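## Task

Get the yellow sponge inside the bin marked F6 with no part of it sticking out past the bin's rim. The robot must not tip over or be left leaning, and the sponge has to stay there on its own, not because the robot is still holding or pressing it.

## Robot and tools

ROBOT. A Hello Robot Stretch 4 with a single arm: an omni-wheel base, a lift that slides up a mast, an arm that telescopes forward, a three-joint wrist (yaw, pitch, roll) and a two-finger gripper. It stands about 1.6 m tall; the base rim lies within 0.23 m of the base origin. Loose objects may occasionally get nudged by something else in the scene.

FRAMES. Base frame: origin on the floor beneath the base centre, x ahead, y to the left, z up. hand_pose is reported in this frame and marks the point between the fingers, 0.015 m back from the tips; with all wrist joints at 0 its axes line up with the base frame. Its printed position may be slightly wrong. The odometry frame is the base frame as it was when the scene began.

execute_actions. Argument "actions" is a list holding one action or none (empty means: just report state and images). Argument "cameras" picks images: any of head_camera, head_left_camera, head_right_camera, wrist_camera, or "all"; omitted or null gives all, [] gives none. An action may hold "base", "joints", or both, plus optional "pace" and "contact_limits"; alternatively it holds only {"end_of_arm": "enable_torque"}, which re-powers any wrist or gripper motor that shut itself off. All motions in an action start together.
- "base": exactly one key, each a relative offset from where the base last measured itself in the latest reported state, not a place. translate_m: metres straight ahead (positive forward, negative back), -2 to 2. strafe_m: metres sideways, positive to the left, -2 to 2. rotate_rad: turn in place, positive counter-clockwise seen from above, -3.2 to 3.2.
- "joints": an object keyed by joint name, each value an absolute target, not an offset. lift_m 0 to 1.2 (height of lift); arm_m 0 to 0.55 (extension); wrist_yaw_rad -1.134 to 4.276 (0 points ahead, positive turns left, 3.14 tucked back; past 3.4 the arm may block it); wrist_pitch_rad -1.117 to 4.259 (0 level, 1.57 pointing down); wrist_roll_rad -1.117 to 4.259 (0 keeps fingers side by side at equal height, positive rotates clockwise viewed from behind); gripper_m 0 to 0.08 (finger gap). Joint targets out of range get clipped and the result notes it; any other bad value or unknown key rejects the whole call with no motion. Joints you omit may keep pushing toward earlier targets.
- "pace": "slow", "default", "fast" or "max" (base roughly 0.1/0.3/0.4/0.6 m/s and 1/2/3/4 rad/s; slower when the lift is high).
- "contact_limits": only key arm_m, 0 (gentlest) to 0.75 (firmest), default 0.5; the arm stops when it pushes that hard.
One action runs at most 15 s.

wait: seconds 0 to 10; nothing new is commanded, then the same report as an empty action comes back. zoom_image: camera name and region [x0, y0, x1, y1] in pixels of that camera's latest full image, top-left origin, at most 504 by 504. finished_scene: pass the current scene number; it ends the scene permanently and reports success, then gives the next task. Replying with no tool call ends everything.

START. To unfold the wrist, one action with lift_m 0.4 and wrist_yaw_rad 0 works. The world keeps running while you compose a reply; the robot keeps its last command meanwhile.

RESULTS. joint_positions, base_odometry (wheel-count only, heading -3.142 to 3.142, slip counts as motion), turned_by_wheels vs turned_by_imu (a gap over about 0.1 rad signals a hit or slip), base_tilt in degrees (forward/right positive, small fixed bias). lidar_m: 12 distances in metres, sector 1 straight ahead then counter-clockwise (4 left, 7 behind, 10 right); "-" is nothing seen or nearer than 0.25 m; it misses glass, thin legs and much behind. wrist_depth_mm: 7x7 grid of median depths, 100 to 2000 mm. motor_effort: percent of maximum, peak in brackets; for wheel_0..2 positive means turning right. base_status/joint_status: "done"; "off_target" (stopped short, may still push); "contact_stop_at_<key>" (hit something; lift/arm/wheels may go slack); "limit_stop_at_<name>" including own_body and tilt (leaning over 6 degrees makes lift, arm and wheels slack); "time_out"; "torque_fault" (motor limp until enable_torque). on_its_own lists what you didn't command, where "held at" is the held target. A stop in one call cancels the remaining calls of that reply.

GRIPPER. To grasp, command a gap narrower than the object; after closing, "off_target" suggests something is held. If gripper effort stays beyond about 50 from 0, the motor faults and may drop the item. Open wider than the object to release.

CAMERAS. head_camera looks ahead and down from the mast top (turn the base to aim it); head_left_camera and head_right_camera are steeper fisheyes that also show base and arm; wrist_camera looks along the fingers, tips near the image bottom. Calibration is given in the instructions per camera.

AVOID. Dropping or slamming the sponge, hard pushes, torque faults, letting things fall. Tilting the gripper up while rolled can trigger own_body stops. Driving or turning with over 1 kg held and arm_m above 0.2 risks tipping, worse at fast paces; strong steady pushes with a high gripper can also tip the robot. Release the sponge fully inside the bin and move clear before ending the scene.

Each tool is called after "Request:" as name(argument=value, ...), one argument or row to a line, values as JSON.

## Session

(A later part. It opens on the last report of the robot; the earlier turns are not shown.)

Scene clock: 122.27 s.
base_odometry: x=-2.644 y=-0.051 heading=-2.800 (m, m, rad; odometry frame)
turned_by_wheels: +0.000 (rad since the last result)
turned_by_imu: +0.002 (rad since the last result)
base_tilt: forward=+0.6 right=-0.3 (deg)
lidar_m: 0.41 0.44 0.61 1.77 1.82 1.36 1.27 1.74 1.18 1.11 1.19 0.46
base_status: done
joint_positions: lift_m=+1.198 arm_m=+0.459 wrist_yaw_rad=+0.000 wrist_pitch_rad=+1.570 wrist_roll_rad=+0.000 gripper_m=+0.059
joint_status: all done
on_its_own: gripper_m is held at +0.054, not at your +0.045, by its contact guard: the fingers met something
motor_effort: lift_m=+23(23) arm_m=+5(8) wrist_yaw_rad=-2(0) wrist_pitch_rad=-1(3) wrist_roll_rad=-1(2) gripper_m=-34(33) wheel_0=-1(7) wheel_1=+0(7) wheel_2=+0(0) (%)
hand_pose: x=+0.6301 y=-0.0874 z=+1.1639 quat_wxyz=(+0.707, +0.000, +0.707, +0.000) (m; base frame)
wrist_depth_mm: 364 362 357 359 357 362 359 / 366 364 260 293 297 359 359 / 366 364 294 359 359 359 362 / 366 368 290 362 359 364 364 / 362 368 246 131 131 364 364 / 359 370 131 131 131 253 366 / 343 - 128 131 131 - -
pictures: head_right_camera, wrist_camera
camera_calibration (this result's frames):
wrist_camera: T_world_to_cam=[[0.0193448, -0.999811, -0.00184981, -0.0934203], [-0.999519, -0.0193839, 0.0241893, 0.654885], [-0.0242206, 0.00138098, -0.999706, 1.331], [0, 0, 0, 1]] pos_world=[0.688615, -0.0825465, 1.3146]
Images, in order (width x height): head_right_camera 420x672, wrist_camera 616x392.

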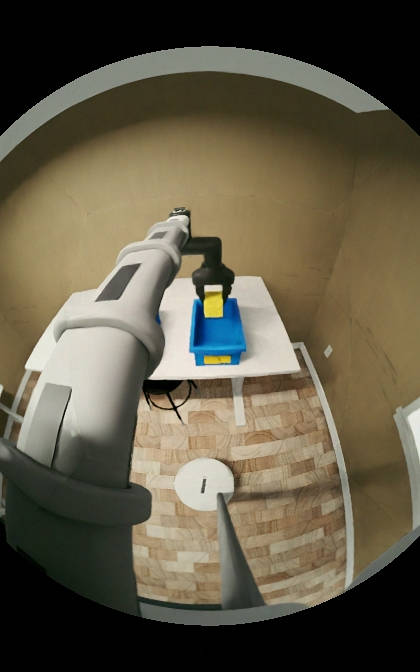

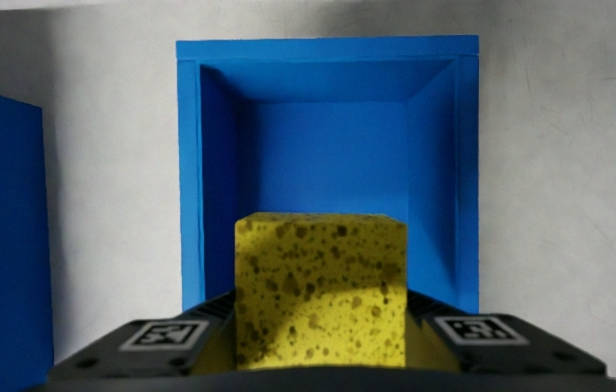

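Request:
execute_actions(
  actions=[
    {"joints":{"lift_m":1.022}},
  ],
  cameras=[],
)

Request:
execute_actions(
  actions=[
    {"joints":{"gripper_m":0.072}},
  ],
  cameras=[],
)

Request:
execute_actions(
  actions=[
    {"joints":{"lift_m":1.17},"pace":"fast"},
  ],
  cameras=["head_right_camera","wrist_camera"],
)

Scene clock: 132.83 s.
base_odometry: x=-2.644 y=-0.051 heading=-2.800 (m, m, rad; odometry frame)
turned_by_wheels: +0.000 (rad since the last result)
turned_by_imu: +0.002 (rad since the last result)
base_tilt: forward=+0.6 right=-0.4 (deg)
lidar_m: 0.42 0.45 0.61 1.77 1.81 1.33 1.28 1.75 1.18 1.12 1.19 0.46
base_status: not commanded
joint_positions: lift_m=+1.022 arm_m=+0.459 wrist_yaw_rad=+0.000 wrist_pitch_rad=+1.570 wrist_roll_rad=+0.000 gripper_m=+0.059
joint_status: all done
on_its_own: gripper_m is held at +0.054, not at your +0.045, by its contact guard: the fingers met something
motor_effort: lift_m=+15(17) arm_m=+6(6) wrist_yaw_rad=-2(2) wrist_pitch_rad=-1(2) wrist_roll_rad=-1(1) gripper_m=-34(35) wheel_0=-1(1) wheel_1=+0(0) wheel_2=+0(0) (%)
hand_pose: x=+0.6301 y=-0.0874 z=+0.9880 quat_wxyz=(+0.707, +0.000, +0.707, +0.000) (m; base frame)
wrist_depth_mm: 109 151 183 181 182 181 148 / 108 150 183 182 182 181 148 / 110 149 183 183 183 183 148 / 110 148 185 185 184 184 149 / 110 147 186 130 131 184 150 / 109 129 131 131 131 181 150 / - - 129 131 131 - -
pictures: none
No camera images: the call's "cameras" was empty. Leave "cameras" out to get every camera's image.

Scene clock: 133.60 s.
base_odometry: x=-2.644 y=-0.051 heading=-2.800 (m, m, rad; odometry frame)
turned_by_wheels: +0.000 (rad since the last result)
turned_by_imu: +0.000 (rad since the last result)
base_tilt: forward=+0.6 right=-0.3 (deg)
lidar_m: 0.43 0.44 0.62 1.77 1.84 1.34 1.27 1.73 1.18 1.08 1.17 0.44
base_status: not commanded
joint_positions: lift_m=+1.022 arm_m=+0.459 wrist_yaw_rad=+0.000 wrist_pitch_rad=+1.570 wrist_roll_rad=+0.000 gripper_m=+0.072
joint_status: all done
motor_effort: lift_m=+15(15) arm_m=+6(6) wrist_yaw_rad=-2(2) wrist_pitch_rad=+2(1) wrist_roll_rad=-1(1) gripper_m=+3(32) wheel_0=-1(1) wheel_1=+0(0) wheel_2=+0(0) (%)
hand_pose: x=+0.6301 y=-0.0874 z=+0.9880 quat_wxyz=(+0.707, +0.000, +0.707, +0.000) (m; base frame)
wrist_depth_mm: 109 151 182 182 182 180 148 / 108 150 183 183 183 182 148 / 110 149 184 183 183 183 148 / 110 148 185 185 184 183 149 / 110 148 186 139 140 185 149 / 109 129 141 141 140 178 150 / - - 131 141 141 - -
pictures: none
No camera images: the call's "cameras" was empty. Leave "cameras" out to get every camera's image.

Scene clock: 134.97 s.
base_odometry: x=-2.644 y=-0.051 heading=-2.800 (m, m, rad; odometry frame)
turned_by_wheels: +0.000 (rad since the last result)
turned_by_imu: +0.001 (rad since the last result)
base_tilt: forward=+0.7 right=-0.3 (deg)
lidar_m: 0.41 0.45 0.60 1.76 1.83 1.33 1.27 1.75 1.18 1.10 1.18 0.44
base_status: not commanded
joint_positions: lift_m=+1.170 arm_m=+0.459 wrist_yaw_rad=+0.000 wrist_pitch_rad=+1.570 wrist_roll_rad=+0.000 gripper_m=+0.072
joint_status: all done
motor_effort: lift_m=+24(27) arm_m=+6(6) wrist_yaw_rad=-2(2) wrist_pitch_rad=+0(1) wrist_roll_rad=-1(1) gripper_m=+4(4) wheel_0=-1(1) wheel_1=+0(0) wheel_2=+0(0) (%)
hand_pose: x=+0.6301 y=-0.0874 z=+1.1352 quat_wxyz=(+0.707, +0.000, +0.707, +0.000) (m; base frame)
wrist_depth_mm: 336 332 219 220 213 216 330 / 334 336 259 294 296 234 330 / 338 334 294 332 330 236 332 / 336 340 290 330 330 236 334 / 338 336 289 289 334 236 336 / 342 342 153 290 334 215 336 / 327 - 131 336 336 - -
pictures: head_right_camera, wrist_camera
camera_calibration (this result's frames):
wrist_camera: T_world_to_cam=[[0.0192126, -0.999814, -0.00185156, -0.093388], [-0.99952, -0.0192519, 0.0242812, 0.655462], [-0.0243123, 0.00138416, -0.999703, 1.30229], [0, 0, 0, 1]] pos_world=[0.688603, -0.0825543, 1.28581]
Images, in order (width x height): head_right_camera 420x672, wrist_camera 616x392.

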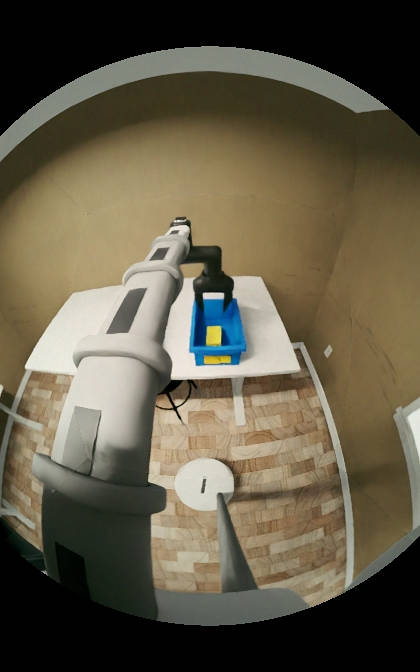

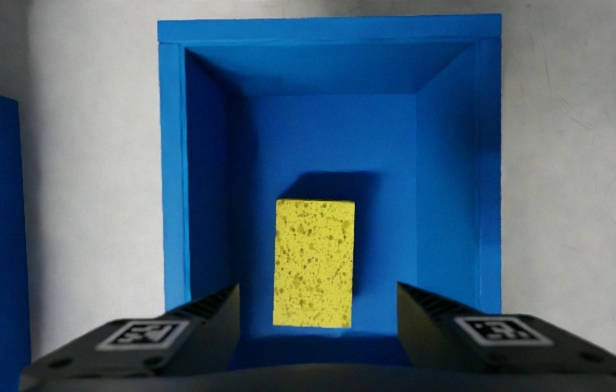

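Request:
finished_scene(
  scene=1,
)

The scene is finished: the task was done.


## Next scene

Get the yellow sponge inside the bin marked R3 with no part of it sticking out past the bin's rim. The robot must not tip over or be left leaning, and the sponge has to stay there on its own, not because the robot is still holding or pressing it.

Request:
execute_actions(
  actions=[],
)

Scene clock: 0.00 s.
base_odometry: x=+0.000 y=+0.000 heading=+0.000 (m, m, rad; odometry frame)
turned_by_wheels: +0.000 (rad since the last result)
turned_by_imu: +0.000 (rad since the last result)
base_tilt: forward=+0.6 right=-0.4 (deg)
lidar_m: 0.80 0.83 1.08 1.02 1.10 1.49 2.11 0.92 0.67 0.63 0.66 0.82
base_status: not commanded
joint_positions: lift_m=+0.230 arm_m=+0.002 wrist_yaw_rad=+3.162 wrist_pitch_rad=+0.009 wrist_roll_rad=+0.003 gripper_m=+0.040
joint_status: not commanded
motor_effort: lift_m=+21 arm_m=-1 wrist_yaw_rad=-1 wrist_pitch_rad=-11 wrist_roll_rad=-1 gripper_m=+2 wheel_0=+0 wheel_1=+0 wheel_2=+0 (%)
hand_pose: x=-0.0418 y=+0.0830 z=+0.4066 quat_wxyz=(-0.010, -0.005, +0.002, +1.000) (m; base frame)
wrist_depth_mm: - 136 251 - - - 1499 / - 111 137 - - - 1430 / - 116 138 - - - 1464 / 139 138 219 - - - 1464 / 214 - - - - - 1464 / 224 1281 142 1464 156 1366 1308 / 224 - - 1042 129 - 1025
pictures: head_camera, head_left_camera, head_right_camera, wrist_camera
camera_calibration (this result's frames):
wrist_camera: T_world_to_cam=[[-0.0225654, 0.999624, 0.0156071, -0.0862668], [0.0338223, 0.0163654, -0.999294, 0.461239], [-0.999173, -0.0220216, -0.0341789, 0.125969], [0, 0, 0, 1]] pos_world=[0.108318, 0.08146, 0.466565]
Images, in order (width x height): head_camera 420x560, head_left_camera 420x672, head_right_camera 420x672, wrist_camera 616x392.

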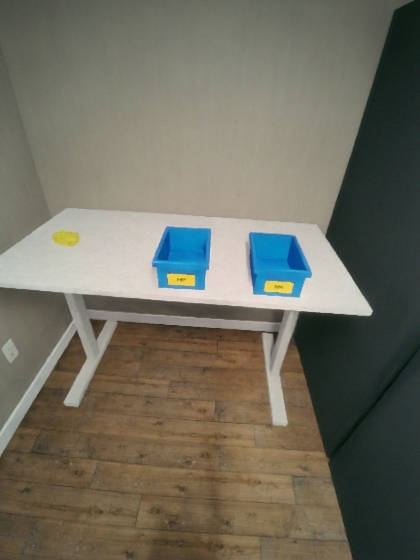

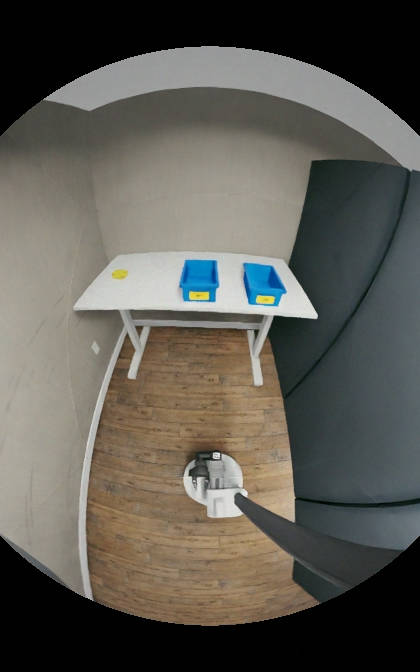

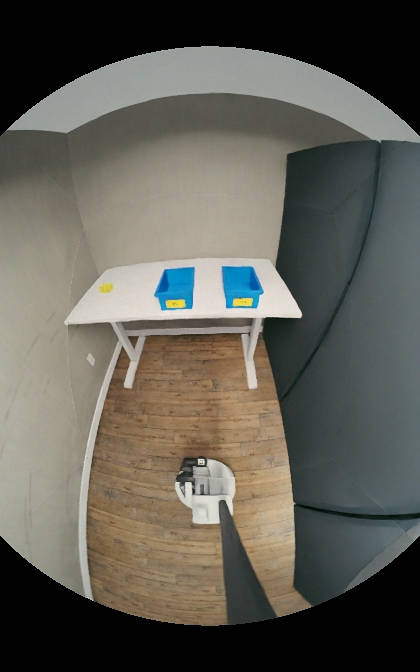

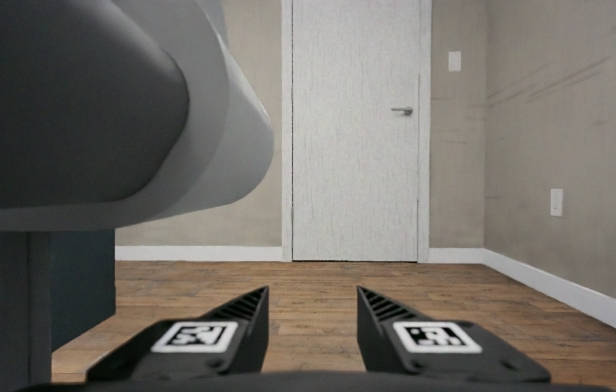

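Request:
zoom_image(
  camera="head_camera",
  region=[150, 260, 310, 305],
)

Request:
zoom_image(
  camera="head_camera",
  region=[20, 210, 120, 270],
)

Region (150, 260, 310, 305) of head_camera's 420x560 image, scaled by 3.150, with more detail than that image has; it fills the top 142 rows of this view, and the rest is white.

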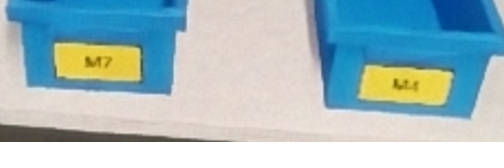

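Region (20, 210, 120, 270) of head_camera's 420x560 image, scaled by 5.040, with more detail than that image has; it fills the top 302 rows of this view, and the rest is white.

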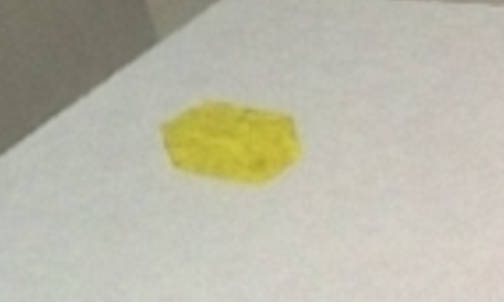

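Request:
execute_actions(
  actions=[
    {"base":{"rotate_rad":0.565},"joints":{"lift_m":1.15,"wrist_yaw_rad":0,"gripper_m":0.08},"pace":"max"},
  ],
  cameras=["head_camera"],
)

Request:
execute_actions(
  actions=[
    {"base":{"translate_m":0.68},"joints":{"arm_m":0.5,"wrist_pitch_rad":1.57,"wrist_roll_rad":-0.8},"pace":"fast"},
  ],
  cameras=["head_right_camera","wrist_camera"],
)

Scene clock: 15.67 s.
base_odometry: x=+0.000 y=+0.000 heading=+0.565 (m, m, rad; odometry frame)
turned_by_wheels: +0.565 (rad since the last result)
turned_by_imu: +0.574 (rad since the last result)
base_tilt: forward=+0.6 right=-0.2 (deg)
lidar_m: 0.88 1.06 1.04 1.12 1.63 2.10 0.89 0.68 0.64 0.70 0.85 0.82
base_status: done
joint_positions: lift_m=+1.150 arm_m=+0.002 wrist_yaw_rad=+0.000 wrist_pitch_rad=+0.009 wrist_roll_rad=+0.003 gripper_m=+0.080
joint_status: all done
motor_effort: lift_m=+24(25) arm_m=-1(1) wrist_yaw_rad=-2(9) wrist_pitch_rad=-7(8) wrist_roll_rad=-2(2) gripper_m=+5(5) wheel_0=+0(9) wheel_1=+1(10) wheel_2=+1(10) (%)
hand_pose: x=+0.3853 y=-0.0874 z=+1.3260 quat_wxyz=(+1.000, +0.002, +0.004, +0.000) (m; base frame)
wrist_depth_mm: 854 1042 1308 1537 1430 1229 1098 / 878 1042 1308 1618 1397 1281 1098 / 866 1060 1336 1618 1397 1229 1118 / 878 1078 1308 1661 1464 1255 1138 / 878 1060 1336 1661 1397 1281 1160 / 878 976 1078 1281 1205 1205 1098 / - - 866 931 891 - -
pictures: head_camera
Images, in order (width x height): head_camera 420x560.

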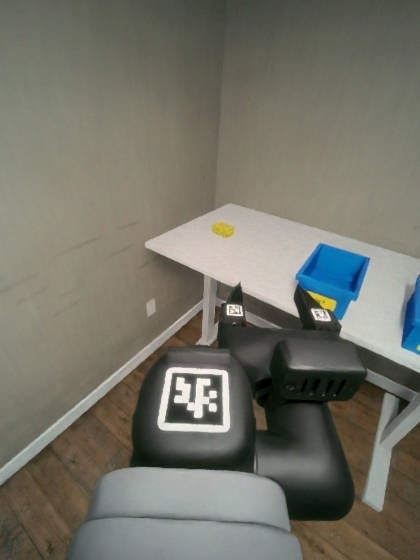

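Scene clock: 19.30 s.
base_odometry: x=+0.574 y=+0.364 heading=+0.566 (m, m, rad; odometry frame)
turned_by_wheels: +0.000 (rad since the last result)
turned_by_imu: +0.001 (rad since the last result)
base_tilt: forward=+0.6 right=-0.3 (deg)
lidar_m: 0.27 0.40 0.65 0.70 1.05 2.67 1.42 1.07 0.81 0.35 0.25 0.25
base_status: done
joint_positions: lift_m=+1.150 arm_m=+0.499 wrist_yaw_rad=+0.000 wrist_pitch_rad=+1.570 wrist_roll_rad=-0.800 gripper_m=+0.080
joint_status: all done
motor_effort: lift_m=+24(24) arm_m=+6(7) wrist_yaw_rad=-2(0) wrist_pitch_rad=+0(9) wrist_roll_rad=-1(4) gripper_m=+2(5) wheel_0=+2(5) wheel_1=+1(4) wheel_2=+2(11) (%)
hand_pose: x=+0.6700 y=-0.0874 z=+1.1152 quat_wxyz=(+0.652, -0.276, +0.651, +0.275) (m; base frame)
wrist_depth_mm: 310 312 310 310 312 310 309 / 314 314 314 314 312 310 312 / 314 315 312 312 314 312 312 / 315 315 314 270 315 314 314 / 315 317 317 272 315 317 315 / 317 317 317 315 315 315 317 / - - 317 319 315 - -
pictures: head_right_camera, wrist_camera
camera_calibration (this result's frames):
wrist_camera: T_world_to_cam=[[0.730571, -0.682836, -0.00122674, -0.543821], [-0.682608, -0.730372, 0.0245473, 0.421055], [-0.0176577, -0.0170961, -0.999698, 1.27726], [0, 0, 0, 1]] pos_world=[0.707269, -0.0419779, 1.26587]
Images, in order (width x height): head_right_camera 420x672, wrist_camera 616x392.

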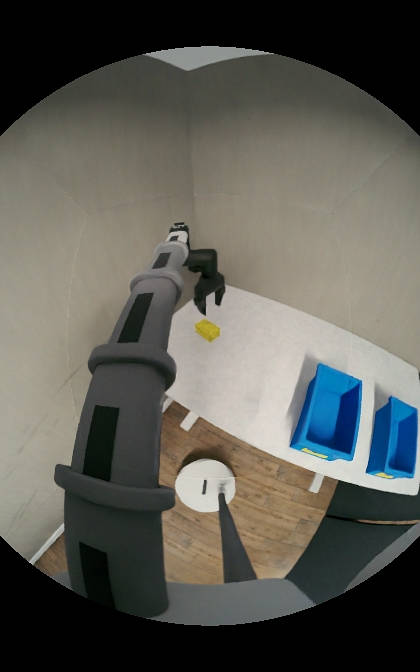

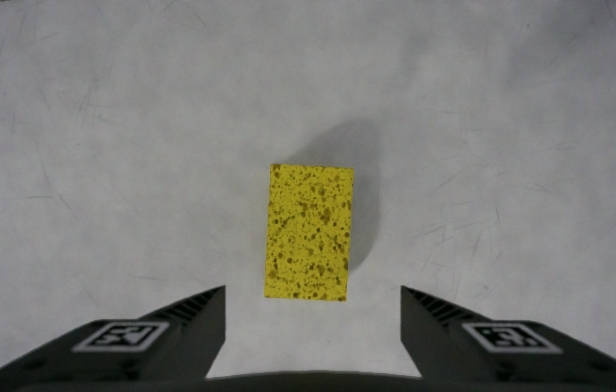

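Request:
execute_actions(
  actions=[
    {"base":{"strafe_m":0.021},"joints":{"arm_m":0.516,"lift_m":1.07,"wrist_roll_rad":-0.755},"pace":"fast"},
  ],
  cameras=["wrist_camera"],
)

Scene clock: 24.63 s.
base_odometry: x=+0.563 y=+0.382 heading=+0.566 (m, m, rad; odometry frame)
turned_by_wheels: +0.000 (rad since the last result)
turned_by_imu: +0.002 (rad since the last result)
base_tilt: forward=+0.7 right=-0.3 (deg)
lidar_m: 0.28 0.40 0.64 0.68 1.02 2.64 1.40 1.09 0.80 0.36 0.28 0.25
base_status: done
joint_positions: lift_m=+1.070 arm_m=+0.515 wrist_yaw_rad=+0.000 wrist_pitch_rad=+1.570 wrist_roll_rad=-0.755 gripper_m=+0.080
joint_status: all done
motor_effort: lift_m=+15(17) arm_m=+6(6) wrist_yaw_rad=-1(1) wrist_pitch_rad=-1(2) wrist_roll_rad=+0(1) gripper_m=+3(4) wheel_0=-1(7) wheel_1=-1(5) wheel_2=+1(2) (%)
hand_pose: x=+0.6860 y=-0.0874 z=+1.0359 quat_wxyz=(+0.657, -0.261, +0.657, +0.261) (m; base frame)
wrist_depth_mm: 232 233 232 233 232 232 233 / 234 234 233 233 234 234 233 / 234 234 234 234 234 233 234 / 236 237 235 236 235 234 233 / 237 236 236 190 236 236 235 / 237 236 191 191 191 236 237 / - - 192 191 191 - -
pictures: wrist_camera
camera_calibration (this result's frames):
wrist_camera: T_world_to_cam=[[0.699134, -0.714989, -0.00141661, -0.536591], [-0.714748, -0.698947, 0.0246851, 0.458512], [-0.0186397, -0.0162457, -0.999694, 1.19899], [0, 0, 0, 1]] pos_world=[0.725218, -0.0437032, 1.18655]
Images, in order (width x height): wrist_camera 616x392.

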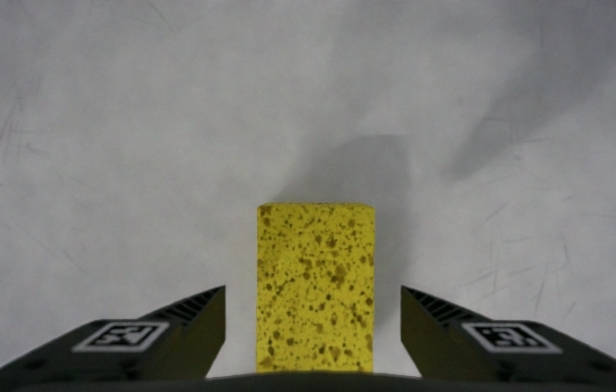

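Request:
execute_actions(
  actions=[
    {"joints":{"lift_m":1.01},"pace":"fast"},
  ],
  cameras=[],
)

Request:
execute_actions(
  actions=[
    {"joints":{"gripper_m":0.045}},
  ],
  cameras=[],
)

Request:
execute_actions(
  actions=[
    {"joints":{"lift_m":1.06},"pace":"fast"},
  ],
  cameras=[],
)

Request:
execute_actions(
  actions=[
    {"base":{"translate_m":-0.4},"joints":{"arm_m":0.005,"wrist_roll_rad":0},"pace":"max"},
  ],
  cameras=[],
)

Request:
execute_actions(
  actions=[
    {"base":{"rotate_rad":-2.19},"joints":{"lift_m":0.45},"pace":"max"},
  ],
)

Scene clock: 38.00 s.
base_odometry: x=+0.563 y=+0.382 heading=+0.566 (m, m, rad; odometry frame)
turned_by_wheels: +0.000 (rad since the last result)
turned_by_imu: +0.002 (rad since the last result)
base_tilt: forward=+0.6 right=-0.3 (deg)
lidar_m: 0.28 0.41 0.61 0.67 1.01 2.66 1.41 1.08 0.84 0.35 0.27 0.26
base_status: not commanded
joint_positions: lift_m=+1.010 arm_m=+0.515 wrist_yaw_rad=+0.000 wrist_pitch_rad=+1.570 wrist_roll_rad=-0.755 gripper_m=+0.080
joint_status: all done
motor_effort: lift_m=+15(16) arm_m=+6(6) wrist_yaw_rad=-1(2) wrist_pitch_rad=+0(1) wrist_roll_rad=-1(0) gripper_m=+4(4) wheel_0=-1(1) wheel_1=-1(1) wheel_2=+1(1) (%)
hand_pose: x=+0.6860 y=-0.0874 z=+0.9759 quat_wxyz=(+0.657, -0.261, +0.657, +0.261) (m; base frame)
wrist_depth_mm: 174 173 173 173 173 173 172 / 174 175 174 173 173 174 173 / 175 174 174 174 174 174 174 / 175 176 175 174 175 175 175 / 175 176 176 130 130 175 175 / 177 176 137 131 131 176 176 / - - 131 131 131 - -
pictures: none
No camera images: the call's "cameras" was empty. Leave "cameras" out to get every camera's image.

Scene clock: 39.00 s.
base_odometry: x=+0.563 y=+0.382 heading=+0.566 (m, m, rad; odometry frame)
turned_by_wheels: +0.000 (rad since the last result)
turned_by_imu: +0.000 (rad since the last result)
base_tilt: forward=+0.6 right=-0.3 (deg)
lidar_m: 0.29 0.41 0.62 0.69 0.98 2.65 1.45 1.08 0.83 0.37 0.27 0.25
base_status: not commanded
joint_positions: lift_m=+1.010 arm_m=+0.515 wrist_yaw_rad=+0.000 wrist_pitch_rad=+1.570 wrist_roll_rad=-0.755 gripper_m=+0.059
joint_status: gripper_m off_target (ended at +0.059, target +0.045)
on_its_own: gripper_m is held at +0.054, not at your +0.045, by its contact guard: the fingers met something
motor_effort: lift_m=+15(15) arm_m=+6(6) wrist_yaw_rad=-2(1) wrist_pitch_rad=+0(3) wrist_roll_rad=-1(0) gripper_m=-34(36) wheel_0=-1(1) wheel_1=-1(1) wheel_2=+1(1) (%)
hand_pose: x=+0.6860 y=-0.0874 z=+0.9759 quat_wxyz=(+0.657, -0.261, +0.657, +0.261) (m; base frame)
wrist_depth_mm: 174 173 173 173 173 173 173 / 174 174 173 173 174 174 174 / 174 175 174 174 174 174 173 / 175 175 175 175 175 175 174 / 176 175 175 130 131 176 176 / 177 176 131 131 131 176 176 / 177 - 131 131 131 - -
pictures: none
No camera images: the call's "cameras" was empty. Leave "cameras" out to get every camera's image.

Scene clock: 39.93 s.
base_odometry: x=+0.563 y=+0.382 heading=+0.566 (m, m, rad; odometry frame)
turned_by_wheels: +0.000 (rad since the last result)
turned_by_imu: +0.000 (rad since the last result)
base_tilt: forward=+0.6 right=-0.3 (deg)
lidar_m: 0.27 0.42 0.63 0.69 1.02 2.65 1.40 1.10 0.85 0.37 0.28 0.26
base_status: not commanded
joint_positions: lift_m=+1.060 arm_m=+0.515 wrist_yaw_rad=+0.000 wrist_pitch_rad=+1.570 wrist_roll_rad=-0.755 gripper_m=+0.059
joint_status: all done
on_its_own: gripper_m is held at +0.054, not at your +0.045, by its contact guard: the fingers met something
motor_effort: lift_m=+25(25) arm_m=+6(6) wrist_yaw_rad=-1(1) wrist_pitch_rad=-1(1) wrist_roll_rad=-1(0) gripper_m=-34(34) wheel_0=-1(1) wheel_1=-1(1) wheel_2=+1(1) (%)
hand_pose: x=+0.6860 y=-0.0874 z=+1.0252 quat_wxyz=(+0.657, -0.261, +0.657, +0.261) (m; base frame)
wrist_depth_mm: 223 222 222 223 221 221 222 / 223 223 222 222 223 223 222 / 224 224 224 224 224 224 223 / 224 224 224 224 224 224 224 / 225 225 226 130 130 224 224 / 227 226 131 131 131 225 226 / 228 - 131 131 132 - -
pictures: none
No camera images: the call's "cameras" was empty. Leave "cameras" out to get every camera's image.

Scene clock: 42.60 s.
base_odometry: x=+0.225 y=+0.168 heading=+0.565 (m, m, rad; odometry frame)
turned_by_wheels: +0.000 (rad since the last result)
turned_by_imu: +0.001 (rad since the last result)
base_tilt: forward=+0.6 right=-0.4 (deg)
lidar_m: 0.65 0.88 0.86 0.94 1.35 2.32 1.12 0.86 0.82 0.79 0.58 0.59
base_status: done
joint_positions: lift_m=+1.060 arm_m=+0.006 wrist_yaw_rad=+0.000 wrist_pitch_rad=+1.571 wrist_roll_rad=+0.000 gripper_m=+0.059
joint_status: all done
on_its_own: gripper_m is held at +0.054, not at your +0.045, by its contact guard: the fingers met something
motor_effort: lift_m=+25(25) arm_m=-6(9) wrist_yaw_rad=+0(3) wrist_pitch_rad=-1(2) wrist_roll_rad=-2(6) gripper_m=-36(35) wheel_0=-4(8) wheel_1=-2(6) wheel_2=-1(10) (%)
hand_pose: x=+0.1770 y=-0.0874 z=+1.0252 quat_wxyz=(+0.707, +0.000, +0.707, +0.000) (m; base frame)
wrist_depth_mm: 991 1205 1182 1182 1182 1160 1160 / 1060 1160 1160 1182 1182 1182 1182 / 1182 1182 1182 1160 1182 1160 1160 / 1182 1205 1182 1182 1160 1182 1138 / 1182 1182 946 130 131 1182 1205 / 1182 1160 131 131 131 1205 1160 / 1205 - 131 131 131 - 991
pictures: none
No camera images: the call's "cameras" was empty. Leave "cameras" out to get every camera's image.

Scene clock: 45.43 s.
base_odometry: x=+0.225 y=+0.168 heading=-1.624 (m, m, rad; odometry frame)
turned_by_wheels: -2.189 (rad since the last result)
turned_by_imu: -2.212 (rad since the last result)
base_tilt: forward=+0.6 right=-0.3 (deg)
lidar_m: 0.81 0.85 0.61 0.57 0.61 0.83 0.87 0.89 1.22 2.35 1.24 0.87
base_status: done
joint_positions: lift_m=+0.450 arm_m=+0.006 wrist_yaw_rad=+0.000 wrist_pitch_rad=+1.570 wrist_roll_rad=+0.000 gripper_m=+0.059
joint_status: all done
on_its_own: gripper_m is held at +0.054, not at your +0.045, by its contact guard: the fingers met something
motor_effort: lift_m=+16(20) arm_m=-6(6) wrist_yaw_rad=-1(0) wrist_pitch_rad=+0(1) wrist_roll_rad=-2(2) gripper_m=-35(33) wheel_0=+4(8) wheel_1=+1(4) wheel_2=+3(6) (%)
hand_pose: x=+0.1771 y=-0.0874 z=+0.4158 quat_wxyz=(+0.707, +0.000, +0.707, +0.000) (m; base frame)
wrist_depth_mm: 569 559 564 564 564 559 559 / 559 559 564 564 559 564 569 / 574 564 564 559 564 564 569 / 569 574 564 564 569 564 569 / 564 366 353 130 131 574 569 / 569 357 131 131 131 564 569 / 574 - 131 131 131 - 574
pictures: head_camera, head_left_camera, head_right_camera, wrist_camera
camera_calibration (this result's frames):
wrist_camera: T_world_to_cam=[[0.0188248, -0.999821, -0.00185495, -0.0859473], [-0.999523, -0.0188645, 0.0244488, 0.220122], [-0.0244794, 0.00139382, -0.999699, 0.572197], [0, 0, 0, 1]] pos_world=[0.235642, -0.082577, 0.566484]
Images, in order (width x height): head_camera 420x560, head_left_camera 420x672, head_right_camera 420x672, wrist_camera 616x392.

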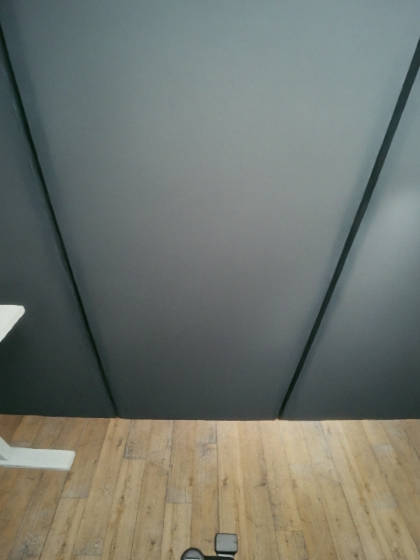

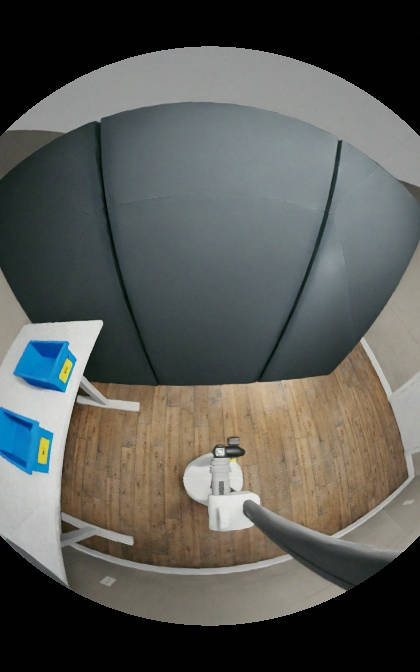

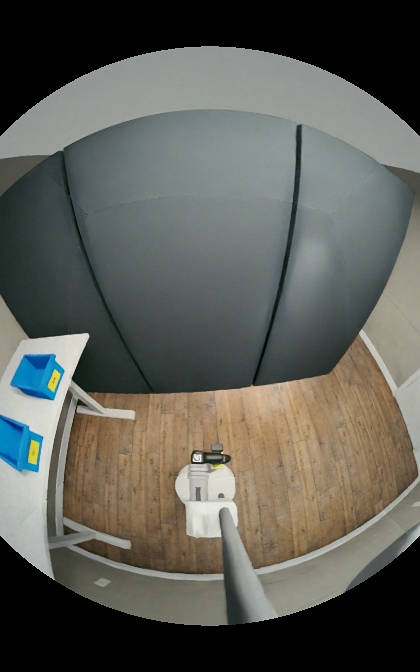

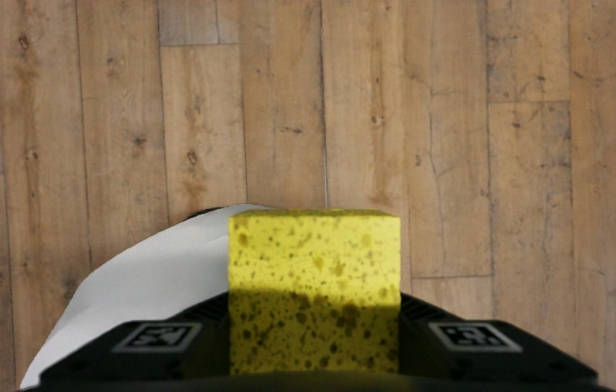

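Request:
execute_actions(
  actions=[
    {"base":{"strafe_m":-1.82},"pace":"max"},
  ],
  cameras=["head_camera","head_left_camera"],
)

Scene clock: 53.97 s.
base_odometry: x=-1.592 y=+0.265 heading=-1.624 (m, m, rad; odometry frame)
turned_by_wheels: +0.000 (rad since the last result)
turned_by_imu: +0.001 (rad since the last result)
base_tilt: forward=+0.6 right=-0.3 (deg)
lidar_m: 1.89 0.98 1.24 2.41 1.20 0.82 0.79 0.82 0.54 0.49 0.52 0.76
base_status: done
joint_positions: lift_m=+0.450 arm_m=+0.006 wrist_yaw_rad=+0.000 wrist_pitch_rad=+1.570 wrist_roll_rad=+0.000 gripper_m=+0.059
joint_status: not commanded
on_its_own: gripper_m is held at +0.054, not at your +0.045, by its contact guard: the fingers met something
motor_effort: lift_m=+17(18) arm_m=-6(6) wrist_yaw_rad=-1(2) wrist_pitch_rad=-2(1) wrist_roll_rad=-2(2) gripper_m=-35(35) wheel_0=-1(13) wheel_1=+0(14) wheel_2=+0(1) (%)
hand_pose: x=+0.1771 y=-0.0874 z=+0.4157 quat_wxyz=(+0.707, +0.000, +0.707, +0.000) (m; base frame)
wrist_depth_mm: 564 569 559 564 559 559 564 / 569 564 564 569 569 564 564 / 564 564 569 564 564 559 564 / 559 564 564 564 559 564 564 / 569 364 357 130 131 569 569 / 574 355 131 131 131 569 564 / 574 - 131 131 131 - 574
pictures: head_camera, head_left_camera
Images, in order (width x height): head_camera 420x560, head_left_camera 420x672.

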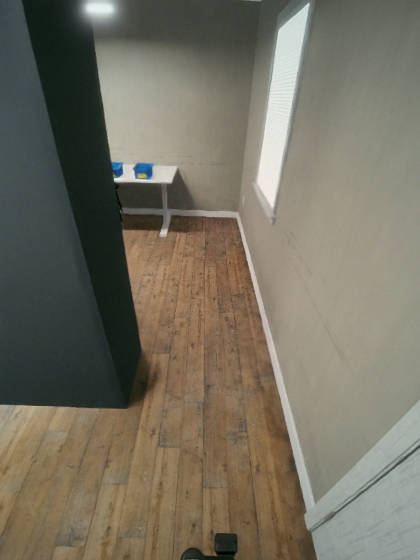

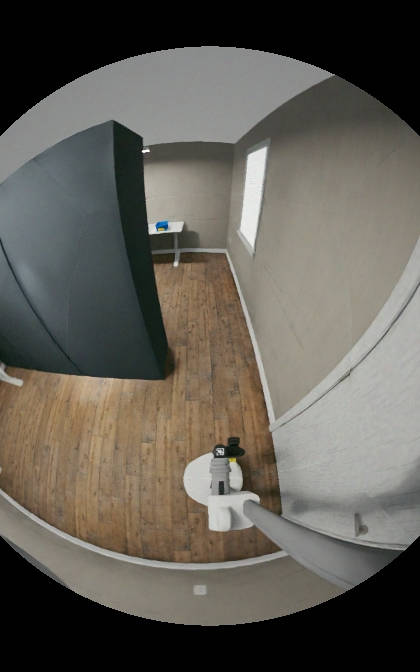

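Request:
execute_actions(
  actions=[
    {"base":{"translate_m":2.0},"pace":"max"},
  ],
  cameras=["head_camera","head_left_camera"],
)

Request:
zoom_image(
  camera="head_camera",
  region=[0, 230, 140, 330],
)

Scene clock: 62.00 s.
base_odometry: x=-1.699 y=-1.732 heading=-1.624 (m, m, rad; odometry frame)
turned_by_wheels: +0.000 (rad since the last result)
turned_by_imu: +0.000 (rad since the last result)
base_tilt: forward=+0.7 right=-0.3 (deg)
lidar_m: 1.63 1.21 1.61 2.47 0.92 0.79 2.15 0.71 0.47 0.40 0.44 0.59
base_status: done
joint_positions: lift_m=+0.450 arm_m=+0.006 wrist_yaw_rad=+0.000 wrist_pitch_rad=+1.570 wrist_roll_rad=+0.000 gripper_m=+0.059
joint_status: not commanded
on_its_own: gripper_m is held at +0.054, not at your +0.045, by its contact guard: the fingers met something
motor_effort: lift_m=+17(18) arm_m=-6(6) wrist_yaw_rad=-1(1) wrist_pitch_rad=+1(0) wrist_roll_rad=-2(2) gripper_m=-36(34) wheel_0=+0(11) wheel_1=-1(8) wheel_2=+0(14) (%)
hand_pose: x=+0.1771 y=-0.0874 z=+0.4157 quat_wxyz=(+0.707, +0.000, +0.707, +0.000) (m; base frame)
wrist_depth_mm: 564 559 564 559 559 564 521 / 564 564 559 564 564 564 521 / 564 569 569 564 569 564 530 / 569 574 569 569 564 569 535 / 569 364 355 130 131 569 535 / 574 357 131 131 131 574 549 / 574 - 131 131 131 - 504
pictures: head_camera, head_left_camera
Images, in order (width x height): head_camera 420x560, head_left_camera 420x672.

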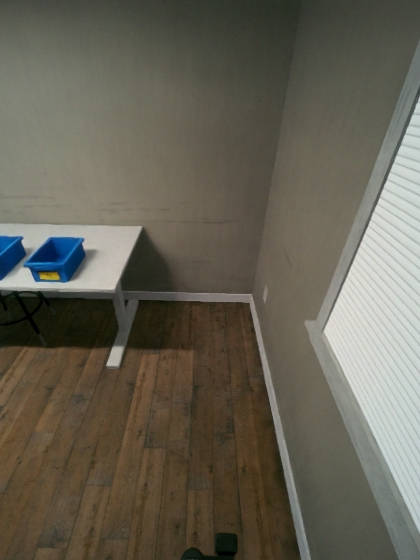

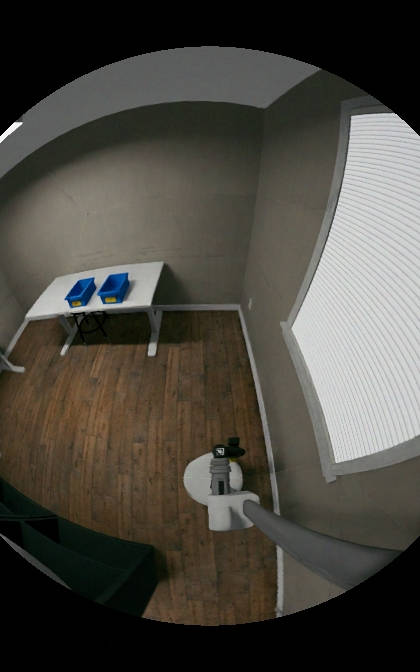

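Region (0, 230, 140, 330) of head_camera's 420x560 image, scaled by 3.600, with more detail than that image has; it fills the top 360 rows of this view, and the rest is white.

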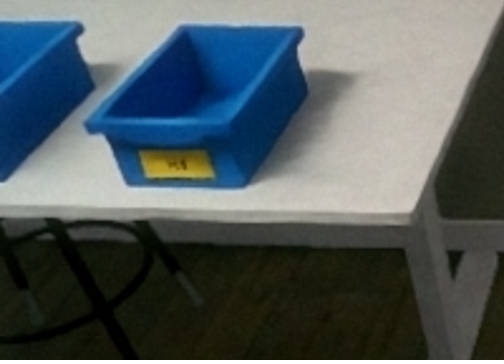

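Request:
execute_actions(
  actions=[
    {"base":{"strafe_m":0.9},"joints":{"lift_m":0.95,"wrist_pitch_rad":0.65},"pace":"max"},
  ],
  cameras=["head_camera","wrist_camera"],
)

Scene clock: 70.53 s.
base_odometry: x=-0.800 y=-1.780 heading=-1.624 (m, m, rad; odometry frame)
turned_by_wheels: +0.000 (rad since the last result)
turned_by_imu: +0.003 (rad since the last result)
base_tilt: forward=+0.6 right=-0.3 (deg)
lidar_m: 1.11 1.10 1.53 1.56 0.97 0.68 0.64 0.70 1.43 1.34 1.37 1.17
base_status: done
joint_positions: lift_m=+0.950 arm_m=+0.006 wrist_yaw_rad=+0.000 wrist_pitch_rad=+0.653 wrist_roll_rad=+0.000 gripper_m=+0.059
joint_status: all done
on_its_own: gripper_m is held at +0.054, not at your +0.045, by its contact guard: the fingers met something
motor_effort: lift_m=+23(27) arm_m=-6(6) wrist_yaw_rad=-2(2) wrist_pitch_rad=-7(10) wrist_roll_rad=-2(2) gripper_m=-34(33) wheel_0=+2(14) wheel_1=+0(14) wheel_2=-1(0) (%)
hand_pose: x=+0.3459 y=-0.0874 z=+0.9988 quat_wxyz=(+0.947, +0.000, +0.320, +0.000) (m; base frame)
wrist_depth_mm: 1464 1499 1499 1160 1576 1576 1576 / 1078 960 1008 946 1078 1708 1708 / 1756 1205 1863 1863 1863 1983 1756 / 1808 1661 1756 1808 1808 1863 1708 / 1537 1537 1397 130 130 1499 1537 / 1308 1308 131 131 131 1281 1308 / 1205 - 131 131 131 - 1205
pictures: head_camera, wrist_camera
camera_calibration (this result's frames):
wrist_camera: T_world_to_cam=[[0.0129877, -0.999821, 0.0137725, -0.101615], [-0.626863, -0.0188723, -0.778901, 1.04811], [0.779021, 0.00148264, -0.626996, 0.508937], [0, 0, 0, 1]] pos_world=[0.261866, -0.0825711, 1.13687]
Images, in order (width x height): head_camera 420x560, wrist_camera 616x392.

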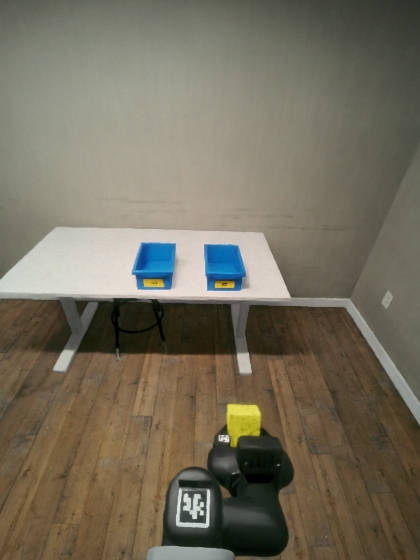

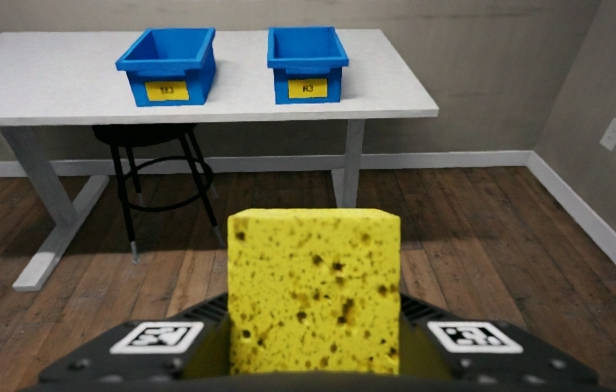

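Request:
zoom_image(
  camera="wrist_camera",
  region=[110, 60, 360, 120],
)

Region (110, 60, 360, 120) of wrist_camera's 616x392 image, scaled by 2.016; it fills the top 121 rows of this view, and the rest is white.

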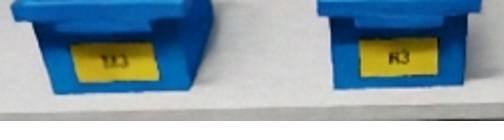

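Request:
execute_actions(
  actions=[
    {"base":{"translate_m":0.66},"joints":{"lift_m":0.99,"wrist_pitch_rad":1.57,"arm_m":0.49},"pace":"max"},
  ],
  cameras=["head_right_camera","wrist_camera"],
)

Scene clock: 81.37 s.
base_odometry: x=-0.835 y=-2.439 heading=-1.624 (m, m, rad; odometry frame)
turned_by_wheels: +0.000 (rad since the last result)
turned_by_imu: +0.002 (rad since the last result)
base_tilt: forward=+0.6 right=-0.3 (deg)
lidar_m: 0.43 0.45 0.61 1.59 1.66 1.38 1.31 1.33 1.38 1.32 1.37 0.49
base_status: done
joint_positions: lift_m=+0.990 arm_m=+0.489 wrist_yaw_rad=+0.000 wrist_pitch_rad=+1.570 wrist_roll_rad=+0.000 gripper_m=+0.059
joint_status: all done
on_its_own: gripper_m is held at +0.054, not at your +0.045, by its contact guard: the fingers met something
motor_effort: lift_m=+24(27) arm_m=+6(11) wrist_yaw_rad=-3(1) wrist_pitch_rad=+1(4) wrist_roll_rad=-1(1) gripper_m=-35(35) wheel_0=+3(7) wheel_1=-1(8) wheel_2=+2(11) (%)
hand_pose: x=+0.6601 y=-0.0874 z=+0.9552 quat_wxyz=(+0.707, +0.000, +0.707, +0.000) (m; base frame)
wrist_depth_mm: 382 382 382 382 379 379 379 / 382 382 382 279 291 379 379 / 384 382 345 377 342 379 384 / 387 384 343 382 310 384 387 / 387 384 266 131 130 384 384 / 382 387 131 131 131 387 387 / 366 - 131 131 131 - 387
pictures: head_right_camera, wrist_camera
camera_calibration (this result's frames):
wrist_camera: T_world_to_cam=[[0.0192656, -0.999813, -0.00185041, -0.0943326], [-0.99952, -0.0193048, 0.0242195, 0.689827], [-0.0242506, 0.00138292, -0.999705, 1.12311], [0, 0, 0, 1]] pos_world=[0.71855, -0.0825511, 1.1059]
Images, in order (width x height): head_right_camera 420x672, wrist_camera 616x392.

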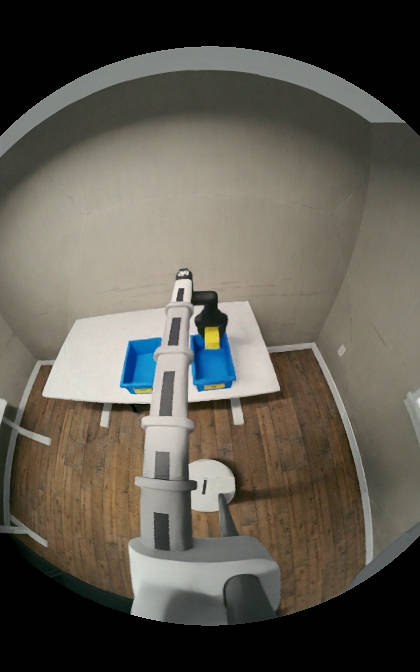

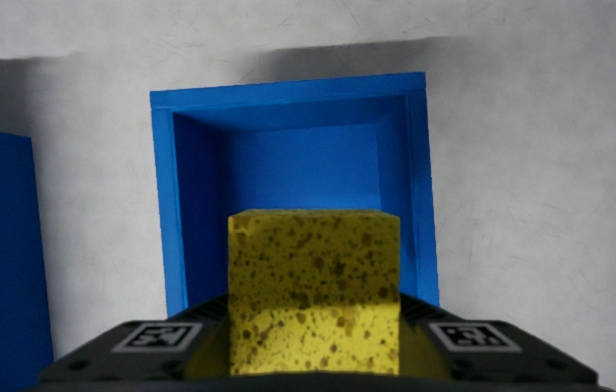

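Request:
execute_actions(
  actions=[
    {"base":{"strafe_m":0.01},"joints":{"lift_m":0.791,"arm_m":0.475}},
  ],
  cameras=[],
)

Request:
execute_actions(
  actions=[
    {"joints":{"gripper_m":0.072}},
  ],
  cameras=[],
)

Request:
execute_actions(
  actions=[
    {"joints":{"lift_m":0.93},"pace":"max"},
  ],
  cameras=["wrist_camera"],
)

Scene clock: 92.17 s.
base_odometry: x=-0.825 y=-2.440 heading=-1.624 (m, m, rad; odometry frame)
turned_by_wheels: +0.000 (rad since the last result)
turned_by_imu: +0.002 (rad since the last result)
base_tilt: forward=+0.6 right=-0.3 (deg)
lidar_m: 0.42 0.44 0.62 1.57 1.64 1.40 1.30 1.35 1.41 1.33 1.40 0.46
base_status: done
joint_positions: lift_m=+0.791 arm_m=+0.476 wrist_yaw_rad=+0.000 wrist_pitch_rad=+1.570 wrist_roll_rad=+0.000 gripper_m=+0.059
joint_status: all done
on_its_own: gripper_m is held at +0.054, not at your +0.045, by its contact guard: the fingers met something
motor_effort: lift_m=+15(21) arm_m=-6(2) wrist_yaw_rad=-1(2) wrist_pitch_rad=+1(3) wrist_roll_rad=-1(1) gripper_m=-35(34) wheel_0=-3(7) wheel_1=+1(5) wheel_2=+0(1) (%)
hand_pose: x=+0.6471 y=-0.0874 z=+0.7570 quat_wxyz=(+0.707, +0.000, +0.707, +0.000) (m; base frame)
wrist_depth_mm: 123 157 163 169 176 160 127 / 120 181 181 181 181 169 129 / 118 177 182 182 182 172 131 / 116 173 183 182 182 176 133 / 115 170 183 131 131 181 134 / 114 155 131 131 131 171 134 / 108 - 131 131 131 - -
pictures: none
No camera images: the call's "cameras" was empty. Leave "cameras" out to get every camera's image.

Scene clock: 92.93 s.
base_odometry: x=-0.825 y=-2.440 heading=-1.624 (m, m, rad; odometry frame)
turned_by_wheels: +0.000 (rad since the last result)
turned_by_imu: +0.000 (rad since the last result)
base_tilt: forward=+0.6 right=-0.4 (deg)
lidar_m: 0.42 0.47 0.61 1.58 1.63 1.35 1.32 1.37 1.42 1.32 1.38 0.45
base_status: not commanded
joint_positions: lift_m=+0.791 arm_m=+0.476 wrist_yaw_rad=+0.000 wrist_pitch_rad=+1.570 wrist_roll_rad=+0.000 gripper_m=+0.072
joint_status: all done
motor_effort: lift_m=+15(15) arm_m=-6(6) wrist_yaw_rad=-1(1) wrist_pitch_rad=-2(2) wrist_roll_rad=-1(1) gripper_m=+4(33) wheel_0=-3(3) wheel_1=+1(1) wheel_2=+0(0) (%)
hand_pose: x=+0.6471 y=-0.0874 z=+0.7570 quat_wxyz=(+0.707, +0.000, +0.707, +0.000) (m; base frame)
wrist_depth_mm: 122 156 163 169 177 160 127 / 121 181 182 181 181 169 129 / 119 178 182 182 182 172 131 / 117 173 184 182 183 176 133 / 115 169 183 138 138 180 133 / 114 147 139 139 139 160 134 / - - 139 139 139 - -
pictures: none
No camera images: the call's "cameras" was empty. Leave "cameras" out to get every camera's image.

Scene clock: 93.97 s.
base_odometry: x=-0.825 y=-2.440 heading=-1.624 (m, m, rad; odometry frame)
turned_by_wheels: +0.000 (rad since the last result)
turned_by_imu: +0.000 (rad since the last result)
base_tilt: forward=+0.6 right=-0.3 (deg)
lidar_m: 0.42 0.45 0.63 1.57 1.63 1.39 1.29 1.37 1.41 1.32 1.39 0.47
base_status: not commanded
joint_positions: lift_m=+0.930 arm_m=+0.476 wrist_yaw_rad=+0.000 wrist_pitch_rad=+1.570 wrist_roll_rad=+0.000 gripper_m=+0.072
joint_status: all done
motor_effort: lift_m=+24(26) arm_m=-6(6) wrist_yaw_rad=-1(2) wrist_pitch_rad=+0(0) wrist_roll_rad=-2(2) gripper_m=+4(3) wheel_0=-3(3) wheel_1=+1(1) wheel_2=+0(0) (%)
hand_pose: x=+0.6471 y=-0.0874 z=+0.8952 quat_wxyz=(+0.707, +0.000, +0.707, +0.000) (m; base frame)
wrist_depth_mm: 322 320 320 202 206 319 320 / 324 229 246 260 257 320 322 / 325 226 320 319 319 220 322 / 324 222 322 320 320 224 324 / 327 322 324 277 322 232 325 / 330 207 163 278 293 206 324 / 329 - 151 324 241 - -
pictures: wrist_camera
camera_calibration (this result's frames):
wrist_camera: T_world_to_cam=[[0.0190204, -0.999817, -0.00185593, -0.094031], [-0.999518, -0.0190602, 0.0245096, 0.678092], [-0.0245405, 0.00138885, -0.999698, 1.06294], [0, 0, 0, 1]] pos_world=[0.705639, -0.0825655, 1.04583]
Images, in order (width x height): wrist_camera 616x392.

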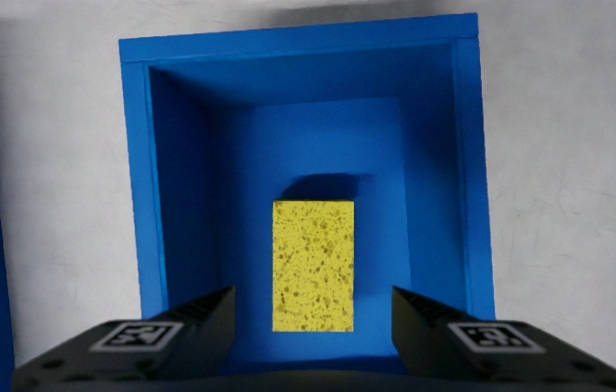

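Request:
finished_scene(
  scene=2,
)

The scene is finished: the task was done.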